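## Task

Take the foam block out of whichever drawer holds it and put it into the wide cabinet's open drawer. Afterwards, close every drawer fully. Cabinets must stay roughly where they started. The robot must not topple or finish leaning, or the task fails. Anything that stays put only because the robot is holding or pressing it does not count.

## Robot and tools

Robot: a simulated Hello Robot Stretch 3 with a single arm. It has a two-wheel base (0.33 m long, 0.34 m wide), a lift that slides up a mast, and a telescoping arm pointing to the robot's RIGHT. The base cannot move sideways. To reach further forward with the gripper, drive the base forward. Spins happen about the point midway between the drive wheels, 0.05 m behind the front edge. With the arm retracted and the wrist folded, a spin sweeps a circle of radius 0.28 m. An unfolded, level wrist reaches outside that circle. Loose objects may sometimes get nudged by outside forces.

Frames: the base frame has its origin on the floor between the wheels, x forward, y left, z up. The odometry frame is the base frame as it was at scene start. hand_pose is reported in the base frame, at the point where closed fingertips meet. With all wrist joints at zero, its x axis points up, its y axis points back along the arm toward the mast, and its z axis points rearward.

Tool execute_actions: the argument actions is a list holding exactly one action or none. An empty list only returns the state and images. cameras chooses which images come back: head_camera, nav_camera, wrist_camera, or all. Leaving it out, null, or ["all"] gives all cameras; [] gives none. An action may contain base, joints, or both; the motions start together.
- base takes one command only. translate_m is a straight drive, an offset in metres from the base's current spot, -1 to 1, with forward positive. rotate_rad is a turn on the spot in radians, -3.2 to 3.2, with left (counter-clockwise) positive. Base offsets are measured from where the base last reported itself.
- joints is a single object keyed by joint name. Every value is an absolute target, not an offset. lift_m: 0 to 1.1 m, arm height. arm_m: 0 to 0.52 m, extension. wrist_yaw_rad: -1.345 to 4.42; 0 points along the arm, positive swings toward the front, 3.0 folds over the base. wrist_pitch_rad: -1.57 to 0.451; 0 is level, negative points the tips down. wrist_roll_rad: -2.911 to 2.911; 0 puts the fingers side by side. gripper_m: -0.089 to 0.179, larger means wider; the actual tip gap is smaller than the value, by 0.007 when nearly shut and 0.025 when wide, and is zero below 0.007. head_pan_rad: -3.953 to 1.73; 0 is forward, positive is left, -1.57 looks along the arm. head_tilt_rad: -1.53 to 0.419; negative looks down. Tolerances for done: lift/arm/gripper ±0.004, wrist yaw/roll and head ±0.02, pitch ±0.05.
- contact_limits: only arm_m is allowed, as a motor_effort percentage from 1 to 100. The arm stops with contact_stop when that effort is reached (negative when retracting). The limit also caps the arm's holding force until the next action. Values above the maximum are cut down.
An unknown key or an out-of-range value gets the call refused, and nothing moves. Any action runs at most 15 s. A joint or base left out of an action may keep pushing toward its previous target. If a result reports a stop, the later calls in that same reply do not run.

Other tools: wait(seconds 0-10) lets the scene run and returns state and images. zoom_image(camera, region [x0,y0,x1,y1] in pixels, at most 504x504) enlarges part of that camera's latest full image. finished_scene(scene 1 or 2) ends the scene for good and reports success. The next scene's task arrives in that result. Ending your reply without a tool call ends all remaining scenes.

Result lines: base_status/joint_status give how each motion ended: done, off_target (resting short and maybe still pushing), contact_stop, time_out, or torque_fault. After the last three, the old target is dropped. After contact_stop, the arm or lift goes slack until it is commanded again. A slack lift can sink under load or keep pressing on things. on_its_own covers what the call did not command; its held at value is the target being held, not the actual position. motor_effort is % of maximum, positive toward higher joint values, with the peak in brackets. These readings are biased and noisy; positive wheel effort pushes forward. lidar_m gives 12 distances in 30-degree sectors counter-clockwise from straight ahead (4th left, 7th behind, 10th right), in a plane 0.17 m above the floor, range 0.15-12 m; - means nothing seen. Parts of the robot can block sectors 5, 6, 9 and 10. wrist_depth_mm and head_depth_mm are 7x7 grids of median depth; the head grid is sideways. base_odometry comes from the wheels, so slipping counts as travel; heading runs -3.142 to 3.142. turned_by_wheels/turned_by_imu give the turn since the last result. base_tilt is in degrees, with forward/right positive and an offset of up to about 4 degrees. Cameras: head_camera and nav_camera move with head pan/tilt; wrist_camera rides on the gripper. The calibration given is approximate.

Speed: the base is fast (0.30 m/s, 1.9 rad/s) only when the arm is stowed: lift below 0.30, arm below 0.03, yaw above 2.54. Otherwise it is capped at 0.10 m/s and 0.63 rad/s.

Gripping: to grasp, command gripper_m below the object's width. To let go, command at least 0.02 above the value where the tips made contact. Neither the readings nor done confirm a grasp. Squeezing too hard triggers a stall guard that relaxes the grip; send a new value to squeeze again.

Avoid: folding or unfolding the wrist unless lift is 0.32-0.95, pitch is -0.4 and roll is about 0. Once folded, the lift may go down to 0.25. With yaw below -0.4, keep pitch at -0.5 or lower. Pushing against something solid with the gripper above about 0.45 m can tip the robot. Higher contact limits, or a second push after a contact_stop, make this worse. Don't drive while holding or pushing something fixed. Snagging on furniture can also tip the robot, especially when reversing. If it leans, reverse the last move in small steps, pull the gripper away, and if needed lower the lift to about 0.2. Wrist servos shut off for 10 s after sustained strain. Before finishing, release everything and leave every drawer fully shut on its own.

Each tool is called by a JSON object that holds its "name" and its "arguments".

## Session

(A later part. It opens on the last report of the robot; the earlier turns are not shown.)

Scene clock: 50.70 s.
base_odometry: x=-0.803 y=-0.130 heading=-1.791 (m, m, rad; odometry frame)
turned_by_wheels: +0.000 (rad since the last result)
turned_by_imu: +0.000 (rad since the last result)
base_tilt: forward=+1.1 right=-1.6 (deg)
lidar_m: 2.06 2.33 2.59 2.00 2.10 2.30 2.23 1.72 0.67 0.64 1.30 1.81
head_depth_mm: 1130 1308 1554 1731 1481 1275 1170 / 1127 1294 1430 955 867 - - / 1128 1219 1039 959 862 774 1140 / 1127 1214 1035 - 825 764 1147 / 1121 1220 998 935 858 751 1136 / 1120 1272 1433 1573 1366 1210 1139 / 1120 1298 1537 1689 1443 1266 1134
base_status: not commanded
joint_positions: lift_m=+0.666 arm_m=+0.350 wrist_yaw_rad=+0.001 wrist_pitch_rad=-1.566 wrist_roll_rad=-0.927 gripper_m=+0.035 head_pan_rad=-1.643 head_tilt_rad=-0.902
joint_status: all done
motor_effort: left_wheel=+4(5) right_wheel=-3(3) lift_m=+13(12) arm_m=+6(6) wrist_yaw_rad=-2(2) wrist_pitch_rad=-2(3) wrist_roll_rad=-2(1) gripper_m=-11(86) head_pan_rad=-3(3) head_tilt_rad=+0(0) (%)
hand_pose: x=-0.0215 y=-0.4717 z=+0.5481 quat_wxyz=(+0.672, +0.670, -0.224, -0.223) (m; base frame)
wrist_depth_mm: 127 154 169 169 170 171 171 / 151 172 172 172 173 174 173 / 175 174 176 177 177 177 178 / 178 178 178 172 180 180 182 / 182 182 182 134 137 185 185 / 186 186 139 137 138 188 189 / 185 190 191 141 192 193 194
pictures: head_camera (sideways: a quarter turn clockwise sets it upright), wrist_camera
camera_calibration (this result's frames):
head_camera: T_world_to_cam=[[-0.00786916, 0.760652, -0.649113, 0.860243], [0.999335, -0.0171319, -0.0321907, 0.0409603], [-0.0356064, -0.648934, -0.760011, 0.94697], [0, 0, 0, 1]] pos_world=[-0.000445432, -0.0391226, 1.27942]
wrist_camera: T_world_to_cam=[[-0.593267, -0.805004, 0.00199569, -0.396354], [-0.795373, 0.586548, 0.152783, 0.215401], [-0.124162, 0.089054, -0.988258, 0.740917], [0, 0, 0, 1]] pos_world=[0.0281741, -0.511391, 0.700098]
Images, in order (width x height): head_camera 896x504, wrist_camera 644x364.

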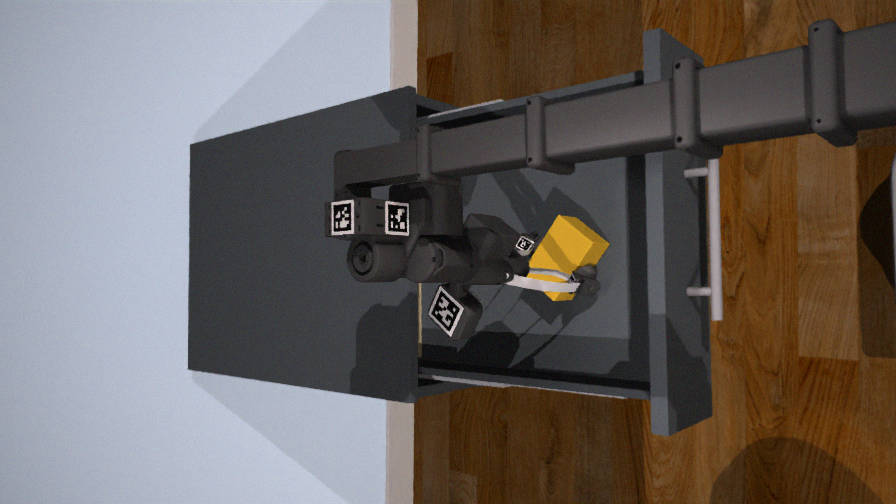

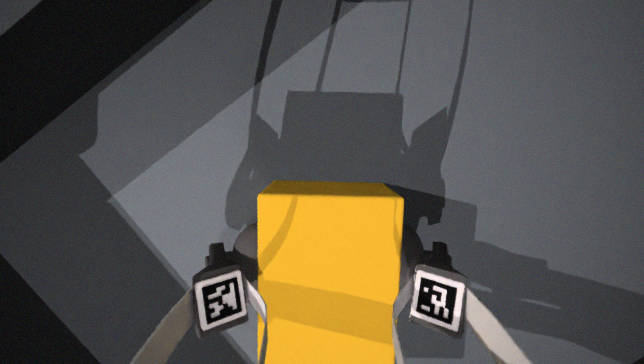

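{"name": "execute_actions", "arguments": {"actions": [{"joints": {"lift_m": 0.81, "gripper_m": 0.02}}], "cameras": ["wrist_camera"]}}

Scene clock: 53.80 s.
base_odometry: x=-0.803 y=-0.130 heading=-1.791 (m, m, rad; odometry frame)
turned_by_wheels: +0.000 (rad since the last result)
turned_by_imu: +0.000 (rad since the last result)
base_tilt: forward=+1.2 right=-1.6 (deg)
lidar_m: 2.06 2.33 2.59 2.00 2.10 2.30 2.23 1.72 0.66 0.64 1.30 1.81
head_depth_mm: 1130 1316 1559 1722 - - - / 1131 1272 - - 869 778 1147 / 1130 1250 956 959 869 774 1141 / 1117 1246 - 717 847 764 1140 / 1126 1220 1029 954 861 755 1144 / 1127 1268 1423 1580 1374 1205 1135 / 1121 1288 1534 1682 1441 1270 1137
base_status: not commanded
joint_positions: lift_m=+0.809 arm_m=+0.350 wrist_yaw_rad=+0.001 wrist_pitch_rad=-1.566 wrist_roll_rad=-0.927 gripper_m=+0.021 head_pan_rad=-1.643 head_tilt_rad=-0.902
joint_status: all done
motor_effort: left_wheel=+4(4) right_wheel=-3(3) lift_m=+47(51) arm_m=+6(6) wrist_yaw_rad=-2(2) wrist_pitch_rad=-2(2) wrist_roll_rad=-1(1) gripper_m=-15(73) head_pan_rad=-3(3) head_tilt_rad=+1(1) (%)
hand_pose: x=-0.0215 y=-0.4717 z=+0.6916 quat_wxyz=(+0.672, +0.670, -0.224, -0.223) (m; base frame)
wrist_depth_mm: 790 798 801 305 310 306 191 / 806 806 301 311 315 313 194 / 839 302 316 316 320 322 202 / 253 321 325 174 325 326 326 / 229 295 328 134 136 338 332 / 860 254 138 137 136 341 300 / 914 232 295 139 336 310 911
pictures: wrist_camera
camera_calibration (this result's frames):
wrist_camera: T_world_to_cam=[[-0.593267, -0.805004, 0.00199569, -0.396642], [-0.795373, 0.586548, 0.152783, 0.193467], [-0.124162, 0.089054, -0.988258, 0.882799], [0, 0, 0, 1]] pos_world=[0.0281741, -0.511393, 0.843666]
Images, in order (width x height): wrist_camera 644x364.

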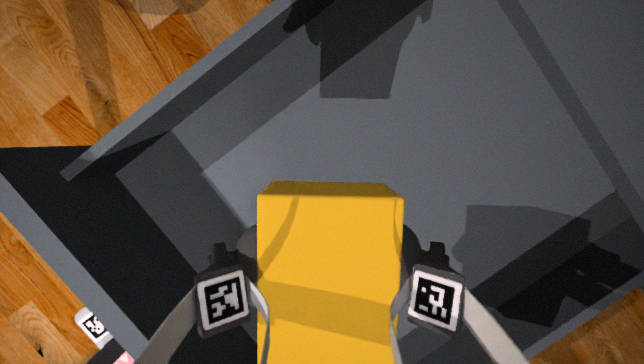

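The block is held. Now retract the arm and fold the wrist.

{"name": "execute_actions", "arguments": {"actions": [{"joints": {"arm_m": 0.0, "wrist_pitch_rad": -0.4, "wrist_roll_rad": 0.0, "wrist_yaw_rad": 2.7, "head_tilt_rad": -1.1, "head_pan_rad": -1.57}}]}}

Scene clock: 57.70 s.
base_odometry: x=-0.803 y=-0.130 heading=-1.791 (m, m, rad; odometry frame)
turned_by_wheels: +0.000 (rad since the last result)
turned_by_imu: +0.000 (rad since the last result)
base_tilt: forward=+1.1 right=-1.6 (deg)
lidar_m: 2.06 2.33 2.59 2.00 2.10 2.30 2.23 1.72 0.67 0.64 1.30 1.81
head_depth_mm: 1212 1376 1636 1506 - 1209 1103 / 1096 938 940 893 - 1227 - / 1086 939 947 891 - 1237 - / 1089 935 950 901 - - - / 1139 931 946 873 1299 1244 1082 / 1259 1508 1664 1486 1303 1209 1116 / 1257 1528 1654 1471 1327 1203 1107
base_status: not commanded
joint_positions: lift_m=+0.809 arm_m=+0.003 wrist_yaw_rad=+2.698 wrist_pitch_rad=-0.422 wrist_roll_rad=-0.002 gripper_m=+0.021 head_pan_rad=-1.577 head_tilt_rad=-1.086
joint_status: all done
joint sent to its limit — the command would take arm_m past its lower limit, so that joint was sent only as far as its limit.
motor_effort: left_wheel=+4(5) right_wheel=-3(3) lift_m=+47(47) arm_m=-6(6) wrist_yaw_rad=+2(3) wrist_pitch_rad=+13(13) wrist_roll_rad=+0(1) gripper_m=-15(15) head_pan_rad=+4(15) head_tilt_rad=-5(16) (%)
hand_pose: x=+0.0749 y=+0.0541 z=+0.8210 quat_wxyz=(+0.297, +0.706, -0.007, +0.643) (m; base frame)
wrist_depth_mm: - - - - - - - / - - - - - - - / - - - - - - - / - - - - - - - / - - - 134 135 - - / - - 138 136 137 - - / - - - 140 963 - -
pictures: head_camera (sideways: a quarter turn clockwise sets it upright), nav_camera (sideways: a quarter turn counterclockwise sets it upright), wrist_camera
camera_calibration (this result's frames):
head_camera: T_world_to_cam=[[-0.0576609, 0.864531, -0.499262, 0.66532], [0.998301, 0.0541482, -0.021532, 0.0270838], [0.00841903, -0.499655, -0.866184, 1.08473], [0, 0, 0, 1]] pos_world=[0.00219277, -0.0346645, 1.27233]
nav_camera: T_world_to_cam=[[0.0241586, -0.873204, 0.486757, -0.588826], [-0.999407, -0.00914386, 0.0331991, 0.0216418], [-0.0245387, -0.48727, -0.872907, 1.09236], [0, 0, 0, 1]] pos_world=[0.0626592, 0.0183063, 1.23942]
wrist_camera: T_world_to_cam=[[0.905405, -0.42445, 0.00921875, -0.0551481], [-0.224899, -0.497928, -0.837549, 0.770986], [0.360088, 0.756247, -0.546285, 0.54055], [0, 0, 0, 1]] pos_world=[0.0286796, -0.0483016, 0.94154]
Images, in order (width x height): head_camera 896x504, nav_camera 672x504, wrist_camera 644x364.

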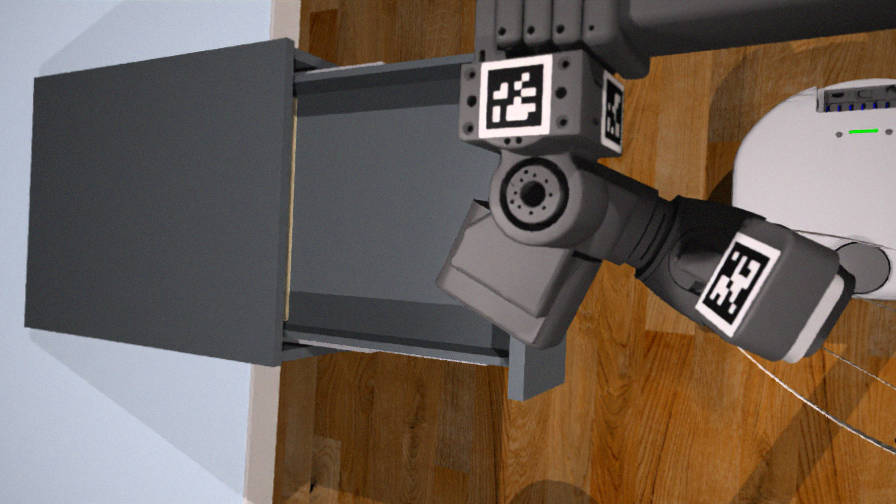

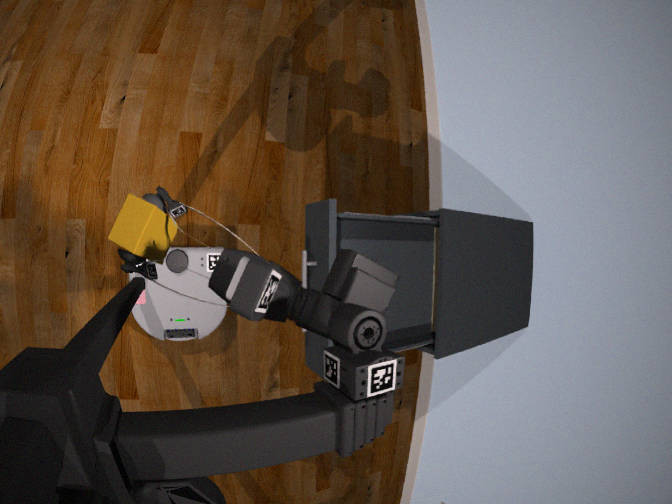

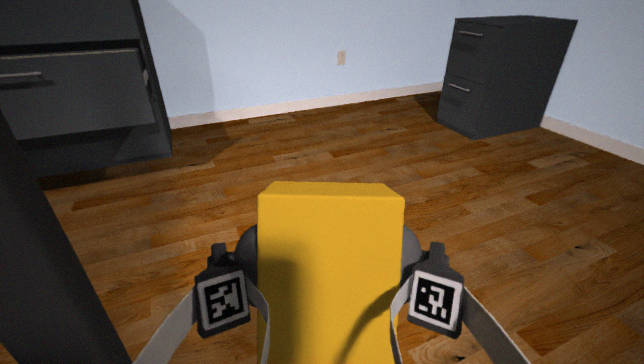

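{"name": "execute_actions", "arguments": {"actions": [{"joints": {"lift_m": 0.43, "head_tilt_rad": -0.95}}], "cameras": ["head_camera", "nav_camera"]}}

Scene clock: 62.70 s.
base_odometry: x=-0.803 y=-0.130 heading=-1.791 (m, m, rad; odometry frame)
turned_by_wheels: +0.000 (rad since the last result)
turned_by_imu: +0.000 (rad since the last result)
base_tilt: forward=+1.2 right=-1.6 (deg)
lidar_m: 2.05 2.33 2.59 2.00 2.10 2.30 2.23 1.73 0.66 0.64 1.30 1.81
head_depth_mm: 1130 1317 1530 1664 1419 1253 1140 / 1133 1186 951 946 845 1224 1152 / 1144 1144 948 966 840 1209 - / 1146 1141 946 961 835 1225 - / 1156 1211 942 938 828 1239 1126 / 1169 1361 1633 1628 1420 1237 1121 / 1168 1376 1656 1630 1417 1252 1121
base_status: not commanded
joint_positions: lift_m=+0.431 arm_m=+0.003 wrist_yaw_rad=+2.698 wrist_pitch_rad=-0.421 wrist_roll_rad=-0.002 gripper_m=+0.021 head_pan_rad=-1.577 head_tilt_rad=-0.952
joint_status: all done
motor_effort: left_wheel=+6(6) right_wheel=-3(3) lift_m=+13(42) arm_m=-5(6) wrist_yaw_rad=+2(2) wrist_pitch_rad=+12(13) wrist_roll_rad=+0(1) gripper_m=-15(15) head_pan_rad=+4(3) head_tilt_rad=+1(11) (%)
hand_pose: x=+0.0749 y=+0.0542 z=+0.4426 quat_wxyz=(+0.297, +0.706, -0.007, +0.643) (m; base frame)
wrist_depth_mm: - - - - - - - / - - - - - - - / - - - - - - - / - - - - - - - / 875 881 869 133 135 870 863 / - 706 138 136 137 715 709 / - 620 604 140 579 602 608
pictures: head_camera (sideways: a quarter turn clockwise sets it upright), nav_camera (sideways: a quarter turn counterclockwise sets it upright)
camera_calibration (this result's frames):
head_camera: T_world_to_cam=[[-0.0581161, 0.789778, -0.610633, 0.810412], [0.99828, 0.0507223, -0.0294068, 0.0373404], [0.0077479, -0.611291, -0.791368, 0.987478], [0, 0, 0, 1]] pos_world=[0.00217099, -0.0383035, 1.27742]
nav_camera: T_world_to_cam=[[0.0246043, -0.800048, 0.599431, -0.735614], [-0.999379, -0.00455992, 0.0349346, 0.0193762], [-0.025216, -0.599918, -0.799664, 0.997156], [0, 0, 0, 1]] pos_world=[0.0626076, 0.0097738, 1.23766]
Images, in order (width x height): head_camera 896x504, nav_camera 672x504.

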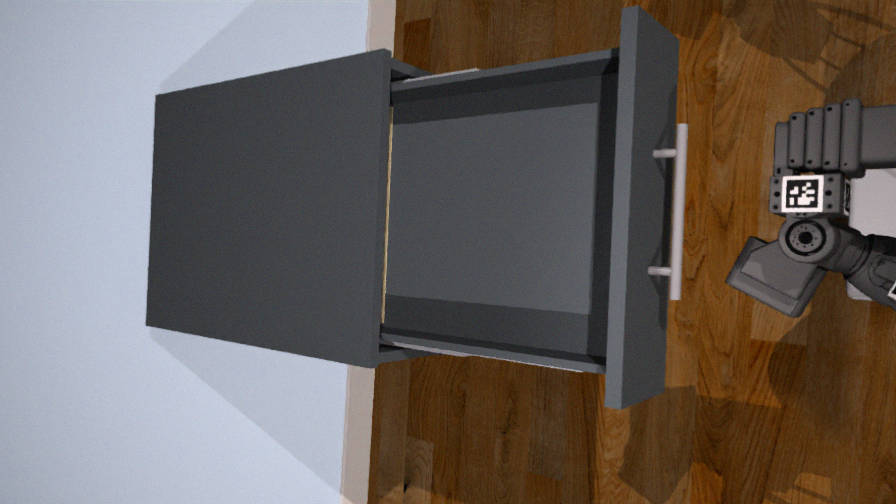

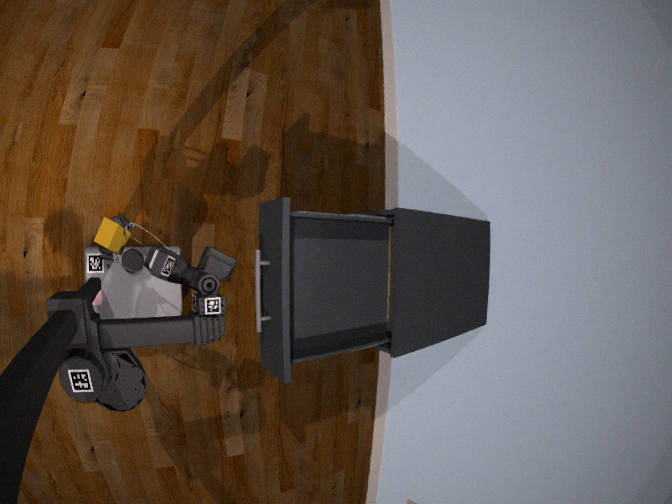

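{"name": "execute_actions", "arguments": {"actions": [{"base": {"translate_m": -0.04}, "joints": {"arm_m": 0.33}, "contact_limits": {"arm_m": 20}}], "cameras": ["head_camera"]}}

Scene clock: 66.87 s.
base_odometry: x=-0.794 y=-0.091 heading=-1.791 (m, m, rad; odometry frame)
turned_by_wheels: +0.000 (rad since the last result)
turned_by_imu: +0.000 (rad since the last result)
base_tilt: forward=+1.1 right=-1.6 (deg)
lidar_m: 2.09 2.36 2.59 2.00 2.10 2.26 2.19 1.72 0.67 0.64 0.67 1.81
head_depth_mm: 1133 1309 1577 1649 1442 1273 1140 / 1130 1231 977 986 1431 1265 1145 / 1138 1149 947 901 1350 1262 1148 / 1149 1150 947 882 1346 1263 1156 / 1155 1139 941 945 1348 1205 1124 / 1156 1356 1509 1522 1422 1251 1130 / 1165 1361 1643 1615 1410 1256 1127
base_status: done
joint_positions: lift_m=+0.431 arm_m=+0.330 wrist_yaw_rad=+2.703 wrist_pitch_rad=-0.421 wrist_roll_rad=-0.002 gripper_m=+0.021 head_pan_rad=-1.577 head_tilt_rad=-0.950
joint_status: all done
motor_effort: left_wheel=+2(7) right_wheel=-1(6) lift_m=+14(14) arm_m=+7(13) wrist_yaw_rad=-5(18) wrist_pitch_rad=+12(13) wrist_roll_rad=+1(0) gripper_m=-15(15) head_pan_rad=+4(4) head_tilt_rad=+0(0) (%)
contact_limits: arm_m 20 (drawing in: default 30, maximum 50; extending or still: default 42, maximum 68)
hand_pose: x=+0.0739 y=-0.2717 z=+0.4428 quat_wxyz=(+0.295, +0.706, -0.006, +0.644) (m; base frame)
wrist_depth_mm: - - - - - - - / - - - - - - - / - - - - - - - / - - - - - - - / 877 885 899 134 135 863 864 / 738 - - 137 137 721 728 / - - - 139 576 612 614
pictures: head_camera (sideways: a quarter turn clockwise sets it upright)
camera_calibration (this result's frames):
head_camera: T_world_to_cam=[[-0.0583158, 0.788836, -0.611831, 0.811974], [0.998267, 0.0509233, -0.0294929, 0.0374526], [0.00789136, -0.61249, -0.790439, 0.98627], [0, 0, 0, 1]] pos_world=[0.0021802, -0.0383415, 1.27748]
Images, in order (width x height): head_camera 896x504.

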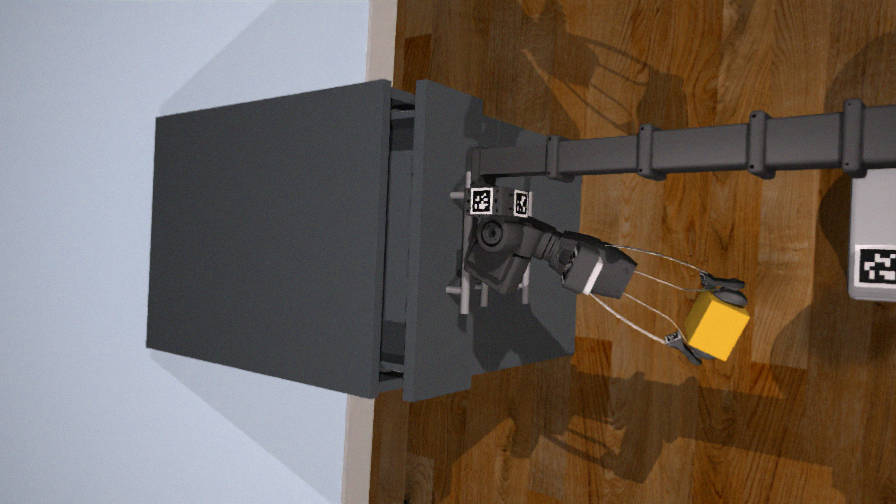

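{"name": "zoom_image", "arguments": {"camera": "head_camera", "region": [340, 260, 560, 420]}}

Region (340, 260, 560, 420) of head_camera's 896x504 image, scaled by 2.291, with more detail than that image has; it fills the top 367 rows of this view, and the rest is white.

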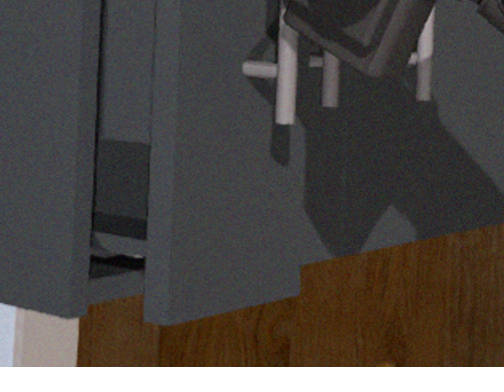

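{"name": "execute_actions", "arguments": {"actions": [{"joints": {"arm_m": 0.392}, "contact_limits": {"arm_m": 18}}], "cameras": ["head_camera"]}}

Scene clock: 68.90 s.
base_odometry: x=-0.794 y=-0.091 heading=-1.790 (m, m, rad; odometry frame)
turned_by_wheels: +0.000 (rad since the last result)
turned_by_imu: +0.001 (rad since the last result)
base_tilt: forward=+1.2 right=-1.6 (deg)
lidar_m: 2.11 2.36 2.59 2.00 2.10 2.26 2.19 1.72 0.67 0.64 0.67 1.81
head_depth_mm: 1126 1310 1581 1663 1438 1273 1140 / 1130 1230 978 1071 1429 1267 1146 / 1140 1148 948 935 1340 1264 1150 / 1143 1143 944 921 1347 1257 1156 / 1156 1138 939 1015 1344 1215 1135 / 1157 1355 1510 1551 1416 1254 1122 / 1162 1363 1663 1611 1412 1253 1120
base_status: not commanded
joint_positions: lift_m=+0.431 arm_m=+0.391 wrist_yaw_rad=+2.715 wrist_pitch_rad=-0.421 wrist_roll_rad=-0.002 gripper_m=+0.021 head_pan_rad=-1.577 head_tilt_rad=-0.950
joint_status: all done
on_its_own: wrist_yaw_rad is at rest, and its effort (-19) is outside its rest range (-12 to +12)
motor_effort: left_wheel=+10(10) right_wheel=-11(12) lift_m=+14(14) arm_m=+13(21) wrist_yaw_rad=-19(20) wrist_pitch_rad=+12(12) wrist_roll_rad=+0(0) gripper_m=-15(15) head_pan_rad=+3(4) head_tilt_rad=+0(0) (%)
contact_limits: arm_m 18 (drawing in: default 30, maximum 50; extending or still: default 42, maximum 68)
hand_pose: x=+0.0716 y=-0.3322 z=+0.4427 quat_wxyz=(+0.291, +0.706, -0.002, +0.645) (m; base frame)
wrist_depth_mm: - - - - - - - / - - - - - - - / - - - - - - - / - - - - - - - / 871 975 914 134 136 888 860 / - - - 136 137 714 704 / - - - 140 565 601 601
pictures: head_camera (sideways: a quarter turn clockwise sets it upright)
camera_calibration (this result's frames):
head_camera: T_world_to_cam=[[-0.0583163, 0.788783, -0.6119, 0.812064], [0.998267, 0.0509209, -0.0294978, 0.0374591], [0.0078911, -0.612559, -0.790385, 0.9862], [0, 0, 0, 1]] pos_world=[0.00218019, -0.0383437, 1.27748]
Images, in order (width x height): head_camera 896x504.

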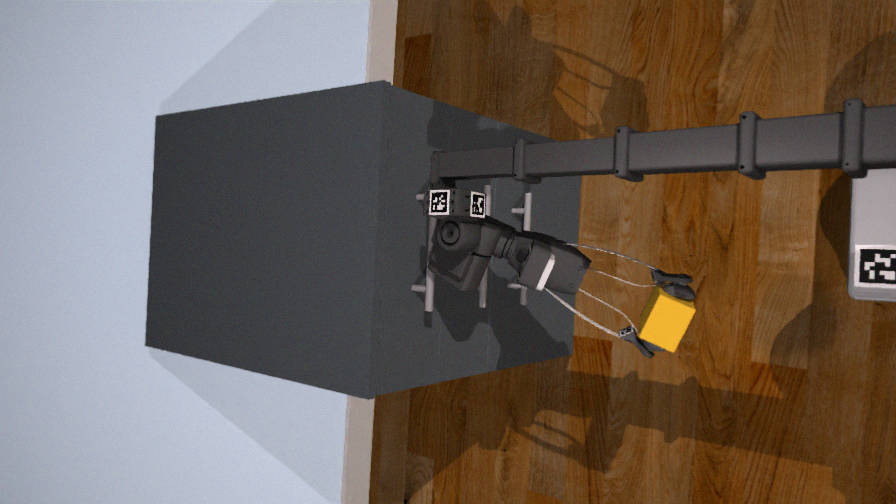

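{"name": "execute_actions", "arguments": {"actions": [{"joints": {"arm_m": 0.0, "lift_m": 0.285, "wrist_yaw_rad": 2.7, "head_tilt_rad": -0.8, "head_pan_rad": -1.65}}], "cameras": ["head_camera", "wrist_camera"]}}

{"name": "zoom_image", "arguments": {"camera": "head_camera", "region": [400, 20, 700, 400]}}

Scene clock: 73.20 s.
base_odometry: x=-0.794 y=-0.091 heading=-1.791 (m, m, rad; odometry frame)
turned_by_wheels: +0.000 (rad since the last result)
turned_by_imu: -0.001 (rad since the last result)
base_tilt: forward=+1.1 right=-1.6 (deg)
lidar_m: 2.10 2.36 2.59 2.00 2.10 2.26 2.20 1.72 0.67 0.64 0.67 1.81
head_depth_mm: 1101 1245 1450 1714 1580 1359 1180 / 1096 1248 1446 1667 1578 1349 1185 / 1090 1231 1167 929 1053 1316 1173 / 1090 1233 1157 930 1043 1287 1169 / 1089 1231 1150 924 1041 1277 1164 / 1084 1233 1236 918 1067 1306 1163 / 1084 1233 1420 1678 1537 1318 1162
base_status: not commanded
joint_positions: lift_m=+0.286 arm_m=+0.003 wrist_yaw_rad=+2.702 wrist_pitch_rad=-0.421 wrist_roll_rad=-0.002 gripper_m=+0.021 head_pan_rad=-1.643 head_tilt_rad=-0.803
joint_status: all done
joint sent to its limit — the command would take arm_m past its lower limit, so that joint was sent only as far as its limit.
motor_effort: left_wheel=+4(10) right_wheel=-2(12) lift_m=+13(14) arm_m=-5(12) wrist_yaw_rad=-4(20) wrist_pitch_rad=+12(12) wrist_roll_rad=+0(1) gripper_m=-15(15) head_pan_rad=-3(13) head_tilt_rad=+1(11) (%)
hand_pose: x=+0.0741 y=+0.0547 z=+0.2978 quat_wxyz=(+0.295, +0.706, -0.006, +0.643) (m; base frame)
wrist_depth_mm: - - - - - - - / - - - - - - - / - - - - - - - / 829 798 824 825 795 811 828 / 654 634 630 134 135 636 632 / - 524 137 137 137 523 526 / - 468 - 140 423 455 454
pictures: head_camera (sideways: a quarter turn clockwise sets it upright), wrist_camera
camera_calibration (this result's frames):
head_camera: T_world_to_cam=[[-0.012963, 0.69318, -0.720647, 0.953493], [0.999092, -0.0202752, -0.0374741, 0.0478446], [-0.0405875, -0.720479, -0.692288, 0.858926], [0, 0, 0, 1]] pos_world=[-0.000579375, -0.0411345, 1.28355]
wrist_camera: T_world_to_cam=[[0.907165, -0.420679, 0.00894095, -0.0496154], [-0.222475, -0.497572, -0.838408, 0.332926], [0.357149, 0.758585, -0.54497, 0.254249], [0, 0, 0, 1]] pos_world=[0.0282722, -0.0480874, 0.418129]
Images, in order (width x height): head_camera 896x504, wrist_camera 644x364.

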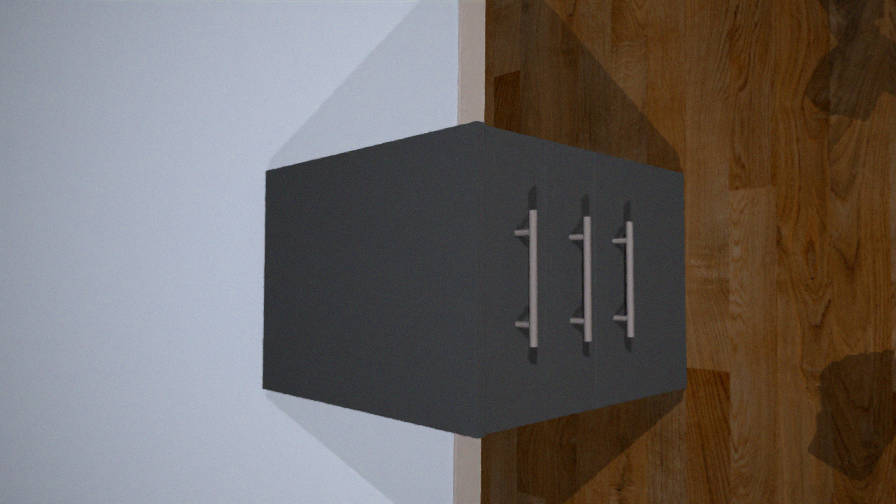

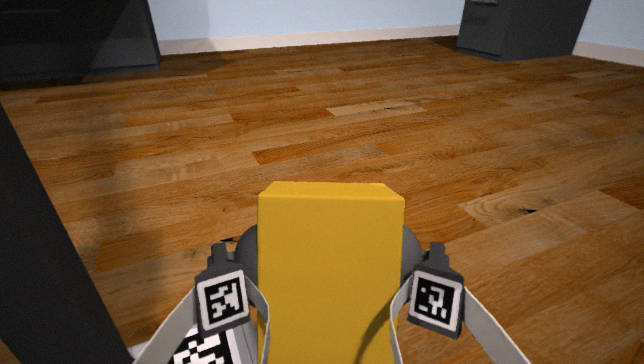

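Region (400, 20, 700, 400) of head_camera's 896x504 image, scaled by 1.326, with more detail than that image has; it fills the left 398 columns of this view, and the rest is white.

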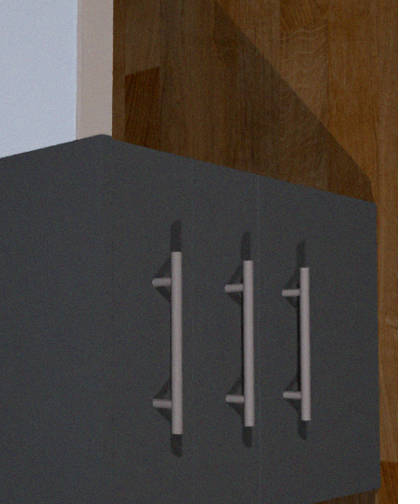

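{"name": "zoom_image", "arguments": {"camera": "head_camera", "region": [450, 370, 590, 450]}}

{"name": "zoom_image", "arguments": {"camera": "head_camera", "region": [450, 110, 590, 190]}}

Region (450, 370, 590, 450) of head_camera's 896x504 image, scaled by 3.600, with more detail than that image has; it fills the top 288 rows of this view, and the rest is white.

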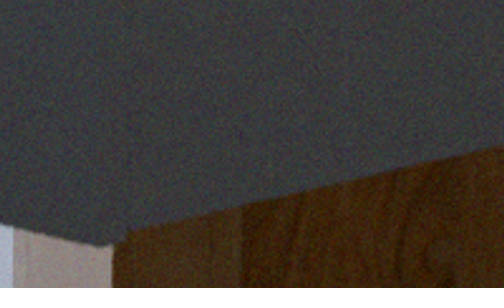

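Region (450, 110, 590, 190) of head_camera's 896x504 image, scaled by 3.600, with more detail than that image has; it fills the top 288 rows of this view, and the rest is white.

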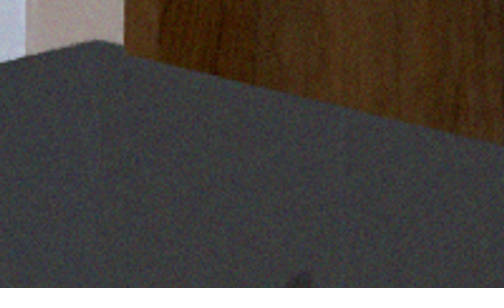

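{"name": "execute_actions", "arguments": {"actions": [{"base": {"rotate_rad": 1.925}, "joints": {"head_pan_rad": 0.0, "head_tilt_rad": -0.6}}], "cameras": ["head_camera"]}}

{"name": "execute_actions", "arguments": {"actions": [{"base": {"translate_m": 1.0}}], "cameras": ["head_camera", "nav_camera"]}}

Scene clock: 78.43 s.
base_odometry: x=-0.794 y=-0.091 heading=+0.134 (m, m, rad; odometry frame)
turned_by_wheels: +1.925 (rad since the last result)
turned_by_imu: +1.910 (rad since the last result)
base_tilt: forward=+1.1 right=-1.6 (deg)
lidar_m: 2.01 2.41 2.19 2.13 1.36 0.64 0.65 1.53 2.34 2.10 2.37 2.00
head_depth_mm: 2128 1826 1953 2306 1891 1534 1304 / 2204 1894 1766 2194 1886 1536 1285 / 2229 1986 1807 2254 1882 1519 1286 / 2339 2074 1912 2332 1869 1522 1281 / 2445 2665 1977 2424 1860 1517 1277 / 2546 2819 3034 2392 1845 1503 1276 / 2642 2951 3197 2361 1830 1495 1267
base_status: done
joint_positions: lift_m=+0.286 arm_m=+0.003 wrist_yaw_rad=+2.702 wrist_pitch_rad=-0.421 wrist_roll_rad=-0.002 gripper_m=+0.021 head_pan_rad=-0.007 head_tilt_rad=-0.605
joint_status: all done
motor_effort: left_wheel=-3(11) right_wheel=+4(10) lift_m=+13(13) arm_m=-5(6) wrist_yaw_rad=-4(4) wrist_pitch_rad=+12(12) wrist_roll_rad=+1(0) gripper_m=-14(14) head_pan_rad=+3(46) head_tilt_rad=+1(13) (%)
hand_pose: x=+0.0741 y=+0.0547 z=+0.2978 quat_wxyz=(+0.295, +0.706, -0.006, +0.643) (m; base frame)
wrist_depth_mm: - - - - - - - / - - - - - - - / - - - - - - - / 808 801 812 815 811 810 801 / 663 636 637 133 136 649 653 / - 535 138 137 137 530 540 / - 463 - 140 427 450 449
pictures: head_camera (sideways: a quarter turn clockwise sets it upright)
camera_calibration (this result's frames):
head_camera: T_world_to_cam=[[-0.535392, -0.0591347, -0.842531, 1.11556], [-0.0363914, 0.998235, -0.0469379, 0.0664929], [0.843819, 0.0055307, -0.536599, 0.651], [0, 0, 0, 1]] pos_world=[0.0503558, -0.00400768, 1.29234]
Images, in order (width x height): head_camera 896x504.

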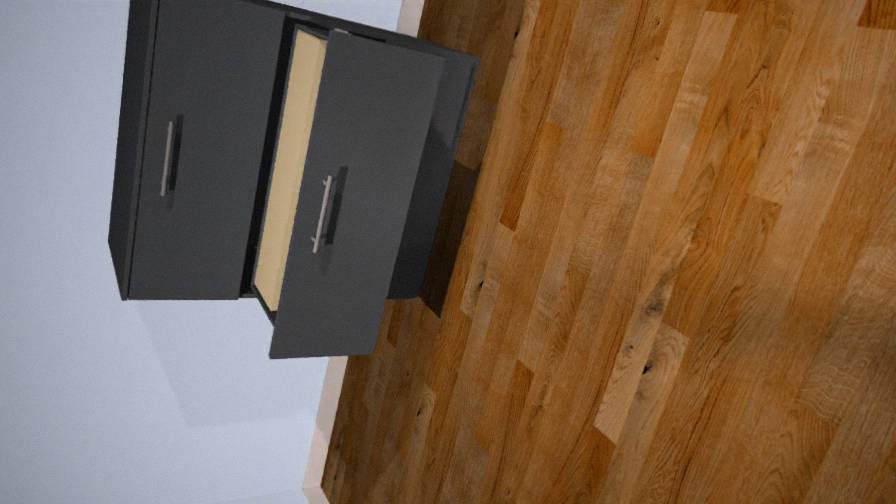

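Scene clock: 83.37 s.
base_odometry: x=+0.197 y=+0.042 heading=+0.134 (m, m, rad; odometry frame)
turned_by_wheels: +0.000 (rad since the last result)
turned_by_imu: +0.007 (rad since the last result)
base_tilt: forward=+1.1 right=-1.6 (deg)
lidar_m: 1.09 1.98 1.83 1.85 2.28 1.59 1.58 2.70 2.53 2.28 1.74 1.08
head_depth_mm: 1316 1298 1040 1131 1067 923 1291 / 1361 1279 1090 1168 938 983 1288 / 1405 1249 1140 1211 946 1054 1282 / 1465 1227 1204 1234 995 1409 1279 / 1528 1627 1293 1278 1052 1477 1277 / 1593 1738 1966 2134 1125 1492 1269 / 1660 1850 2071 2292 1841 1499 1257
base_status: done
joint_positions: lift_m=+0.286 arm_m=+0.003 wrist_yaw_rad=+2.702 wrist_pitch_rad=-0.421 wrist_roll_rad=-0.002 gripper_m=+0.021 head_pan_rad=-0.007 head_tilt_rad=-0.605
joint_status: not commanded
motor_effort: left_wheel=-3(8) right_wheel=+4(9) lift_m=+13(13) arm_m=-5(6) wrist_yaw_rad=-3(4) wrist_pitch_rad=+12(12) wrist_roll_rad=+1(0) gripper_m=-15(14) head_pan_rad=+4(4) head_tilt_rad=+1(2) (%)
hand_pose: x=+0.0741 y=+0.0547 z=+0.2978 quat_wxyz=(+0.295, +0.706, -0.006, +0.643) (m; base frame)
wrist_depth_mm: - - - - - - - / - - - - - - - / - - - - - - - / 804 790 790 804 814 822 809 / 666 634 629 134 136 652 632 / - 529 138 136 137 531 528 / - 469 - 139 422 450 457
pictures: head_camera (sideways: a quarter turn clockwise sets it upright), nav_camera (sideways: a quarter turn counterclockwise sets it upright)
camera_calibration (this result's frames):
head_camera: T_world_to_cam=[[-0.535157, -0.0591608, -0.842679, 1.11575], [-0.036424, 0.998233, -0.0469499, 0.0665088], [0.843967, 0.00556818, -0.536366, 0.650696], [0, 0, 0, 1]] pos_world=[0.0503587, -0.00400568, 1.29235]
nav_camera: T_world_to_cam=[[0.548581, 0.0256174, 0.835705, -1.04674], [-0.00886875, -0.999296, 0.0364538, 0.01134], [0.836051, -0.0274095, -0.547967, 0.664528], [0, 0, 0, 1]] pos_world=[0.0187428, 0.0563611, 1.23849]
Images, in order (width x height): head_camera 896x504, nav_camera 672x504.

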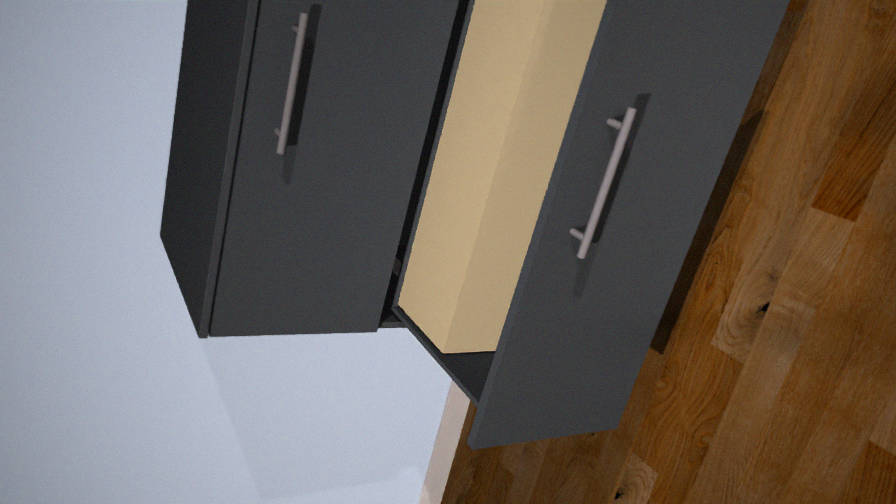

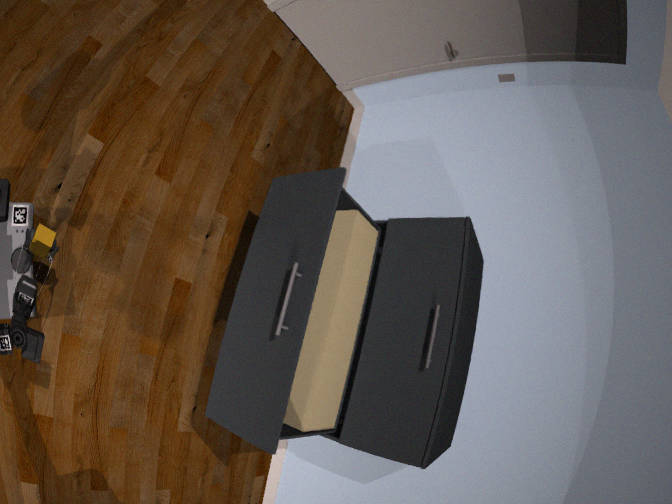

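{"name": "execute_actions", "arguments": {"actions": [{"base": {"translate_m": 0.445}, "joints": {"head_pan_rad": -0.4, "head_tilt_rad": -1.0}}], "cameras": []}}

{"name": "execute_actions", "arguments": {"actions": [{"base": {"rotate_rad": 1.192}, "joints": {"lift_m": 0.87, "head_pan_rad": -1.57, "head_tilt_rad": -1.0}}]}}

Scene clock: 87.53 s.
base_odometry: x=+0.638 y=+0.102 heading=+0.134 (m, m, rad; odometry frame)
turned_by_wheels: +0.000 (rad since the last result)
turned_by_imu: +0.003 (rad since the last result)
base_tilt: forward=+1.2 right=-1.6 (deg)
lidar_m: 0.68 1.47 1.65 1.68 2.09 2.58 2.01 3.19 2.39 1.98 0.72 0.67
head_depth_mm: 596 697 842 839 950 1204 1139 / 597 701 872 848 719 1194 1145 / 600 707 866 848 729 1195 1142 / 603 709 865 847 701 1206 1117 / 606 714 864 844 706 1207 1124 / 610 718 860 844 758 1202 1118 / 613 719 872 854 725 1194 1117
base_status: done
joint_positions: lift_m=+0.286 arm_m=+0.003 wrist_yaw_rad=+2.702 wrist_pitch_rad=-0.421 wrist_roll_rad=-0.002 gripper_m=+0.021 head_pan_rad=-0.393 head_tilt_rad=-0.988
joint_status: all done
motor_effort: left_wheel=-3(10) right_wheel=+4(11) lift_m=+13(13) arm_m=-5(6) wrist_yaw_rad=-3(4) wrist_pitch_rad=+12(12) wrist_roll_rad=+0(1) gripper_m=-15(15) head_pan_rad=-3(30) head_tilt_rad=-3(21) (%)
hand_pose: x=+0.0741 y=+0.0547 z=+0.2978 quat_wxyz=(+0.295, +0.706, -0.006, +0.643) (m; base frame)
wrist_depth_mm: - - - - - - 302 / - - - - - - - / - - - - - - - / 798 835 815 821 814 811 837 / 686 636 631 133 135 638 649 / - 526 137 136 137 534 519 / - 465 - 139 422 451 452
pictures: none
No camera images: the call's "cameras" was empty. Leave "cameras" out to get every camera's image.

Scene clock: 93.70 s.
base_odometry: x=+0.638 y=+0.102 heading=+1.325 (m, m, rad; odometry frame)
turned_by_wheels: +1.192 (rad since the last result)
turned_by_imu: +1.184 (rad since the last result)
base_tilt: forward=+1.1 right=-1.6 (deg)
lidar_m: 1.64 1.73 2.35 2.01 2.04 2.80 2.39 1.69 0.69 0.67 0.70 1.65
head_depth_mm: 598 703 849 836 - 1218 1131 / 603 706 874 836 - 1194 1143 / 605 710 869 835 - 1208 1160 / 608 717 867 832 - - - / 614 724 859 847 681 1204 - / 617 728 879 862 738 1197 1138 / 622 733 879 871 753 1216 1115
base_status: done
joint_positions: lift_m=+0.869 arm_m=+0.003 wrist_yaw_rad=+2.702 wrist_pitch_rad=-0.421 wrist_roll_rad=-0.002 gripper_m=+0.021 head_pan_rad=-1.563 head_tilt_rad=-0.988
joint_status: all done
motor_effort: left_wheel=-3(14) right_wheel=+4(9) lift_m=+47(50) arm_m=-5(6) wrist_yaw_rad=-3(3) wrist_pitch_rad=+12(12) wrist_roll_rad=+1(1) gripper_m=-15(15) head_pan_rad=-3(47) head_tilt_rad=-4(4) (%)
hand_pose: x=+0.0741 y=+0.0547 z=+0.8814 quat_wxyz=(+0.295, +0.706, -0.006, +0.643) (m; base frame)
wrist_depth_mm: - - - - - - - / - - - - - - - / - - - - - - - / - - - - - - - / - - - 134 136 - - / - - 137 137 136 - - / - - - 140 - - -
pictures: head_camera (sideways: a quarter turn clockwise sets it upright), nav_camera (sideways: a quarter turn counterclockwise sets it upright), wrist_camera
camera_calibration (this result's frames):
head_camera: T_world_to_cam=[[-0.0692216, 0.810556, -0.581555, 0.772597], [0.997473, 0.0655784, -0.0273262, 0.0346353], [0.0159881, -0.581978, -0.813048, 1.01561], [0, 0, 0, 1]] pos_world=[0.00269487, -0.0374393, 1.276]
nav_camera: T_world_to_cam=[[0.035852, -0.820876, 0.569981, -0.697313], [-0.99921, -0.0196669, 0.0345269, 0.0199076], [-0.0171325, -0.570768, -0.820932, 1.02476], [0, 0, 0, 1]] pos_world=[0.0624486, 0.0128828, 1.23802]
wrist_camera: T_world_to_cam=[[0.90706, -0.420906, 0.00894586, -0.054869], [-0.222596, -0.497518, -0.838407, 0.82222], [0.357342, 0.758494, -0.544971, 0.572268], [0, 0, 0, 1]] pos_world=[0.0282971, -0.048088, 1.00172]
Images, in order (width x height): head_camera 896x504, nav_camera 672x504, wrist_camera 644x364.

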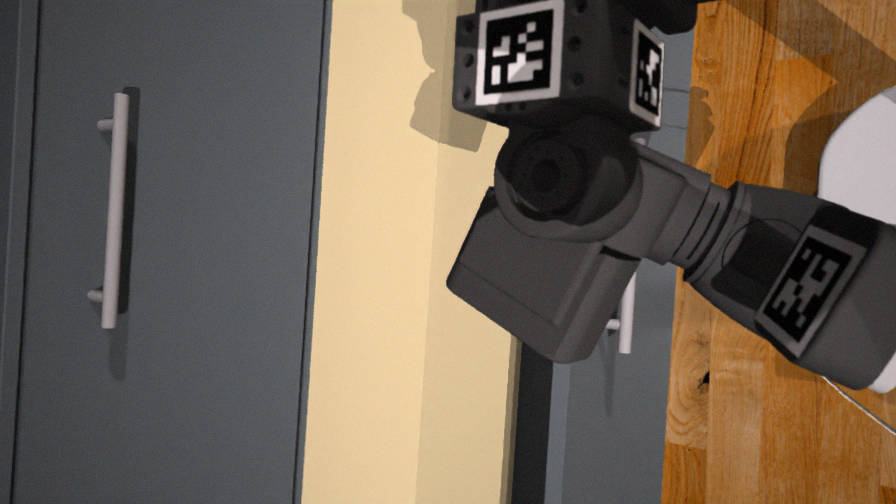

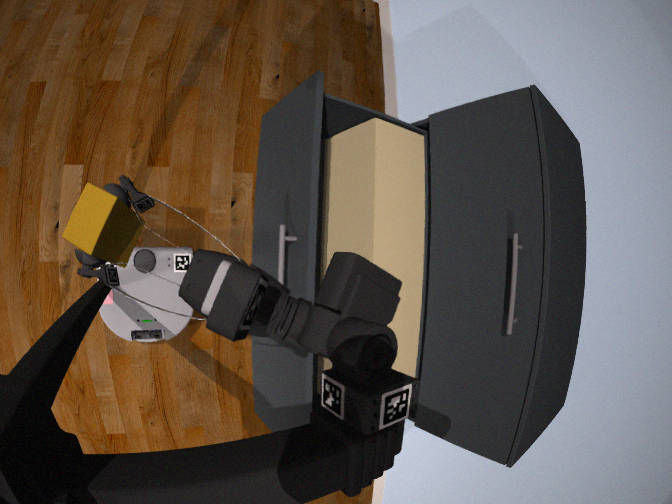

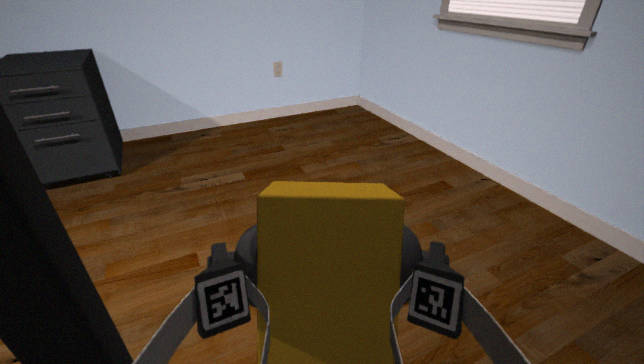

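{"name": "execute_actions", "arguments": {"actions": [{"joints": {"arm_m": 0.277, "wrist_pitch_rad": -1.57, "wrist_yaw_rad": 3.14, "head_tilt_rad": -0.95}}]}}

Scene clock: 98.53 s.
base_odometry: x=+0.638 y=+0.102 heading=+1.325 (m, m, rad; odometry frame)
turned_by_wheels: +0.000 (rad since the last result)
turned_by_imu: +0.000 (rad since the last result)
base_tilt: forward=+1.2 right=-1.6 (deg)
lidar_m: 1.65 1.74 2.35 2.01 2.05 2.81 2.38 1.69 0.69 0.67 0.70 1.65
head_depth_mm: 612 - - 841 938 834 1139 / 604 722 825 846 948 844 1138 / 613 - 831 845 925 865 1150 / 613 667 894 842 934 883 1159 / 615 688 848 854 947 1197 1130 / 620 709 857 853 959 1189 1122 / 618 716 863 855 723 1191 1121
base_status: not commanded
joint_positions: lift_m=+0.869 arm_m=+0.277 wrist_yaw_rad=+3.138 wrist_pitch_rad=-1.565 wrist_roll_rad=-0.002 gripper_m=+0.021 head_pan_rad=-1.563 head_tilt_rad=-0.952
joint_status: all done
motor_effort: left_wheel=-3(3) right_wheel=+3(4) lift_m=+47(47) arm_m=+6(5) wrist_yaw_rad=+2(2) wrist_pitch_rad=-2(11) wrist_roll_rad=+0(1) gripper_m=-15(14) head_pan_rad=-3(3) head_tilt_rad=+0(5) (%)
hand_pose: x=-0.0212 y=-0.4443 z=+0.7516 quat_wxyz=(+0.500, +0.502, +0.498, +0.501) (m; base frame)
wrist_depth_mm: 211 211 211 210 253 258 864 / 302 295 290 284 276 272 265 / 495 517 519 525 508 513 498 / 496 522 528 175 522 526 516 / 451 506 514 134 136 543 492 / 322 323 138 137 137 337 341 / 292 292 293 140 289 290 290
pictures: head_camera (sideways: a quarter turn clockwise sets it upright), nav_camera (sideways: a quarter turn counterclockwise sets it upright), wrist_camera
camera_calibration (this result's frames):
head_camera: T_world_to_cam=[[-0.0689033, 0.78877, -0.610815, 0.810716], [0.997493, 0.064354, -0.0294199, 0.0373622], [0.0161029, -0.611311, -0.791227, 0.987244], [0, 0, 0, 1]] pos_world=[0.00269488, -0.0383592, 1.27743]
nav_camera: T_world_to_cam=[[0.0355349, -0.799499, 0.599615, -0.735921], [-0.999224, -0.0182096, 0.034937, 0.019372], [-0.0170133, -0.600391, -0.799525, 0.996925], [0, 0, 0, 1]] pos_world=[0.0624689, 0.0105303, 1.23766]
wrist_camera: T_world_to_cam=[[0.999984, 0.00565907, -0.000649471, 0.0214682], [0.00569251, -0.988705, 0.149765, -0.512166], [0.000205397, -0.149767, -0.988721, 0.836548], [0, 0, 0, 1]] pos_world=[-0.0187242, -0.381215, 0.903832]
Images, in order (width x height): head_camera 896x504, nav_camera 672x504, wrist_camera 644x364.

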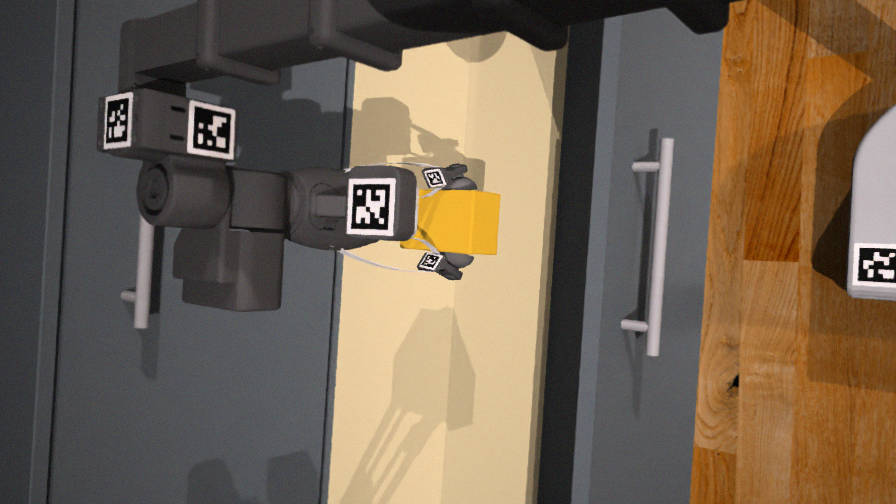

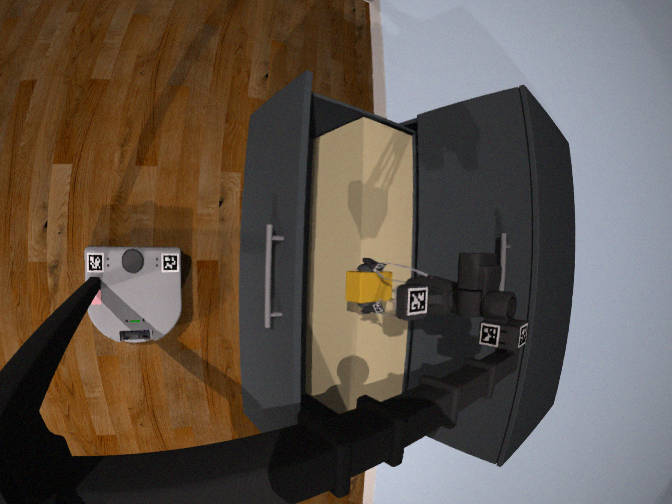

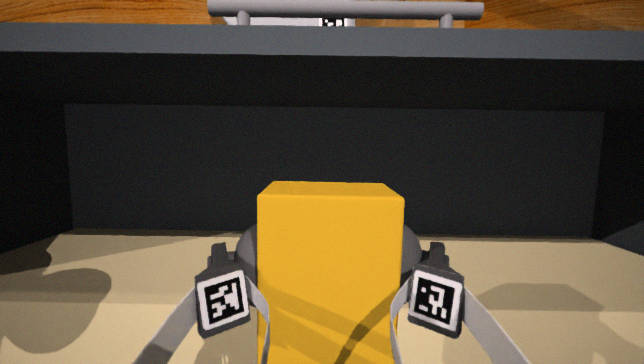

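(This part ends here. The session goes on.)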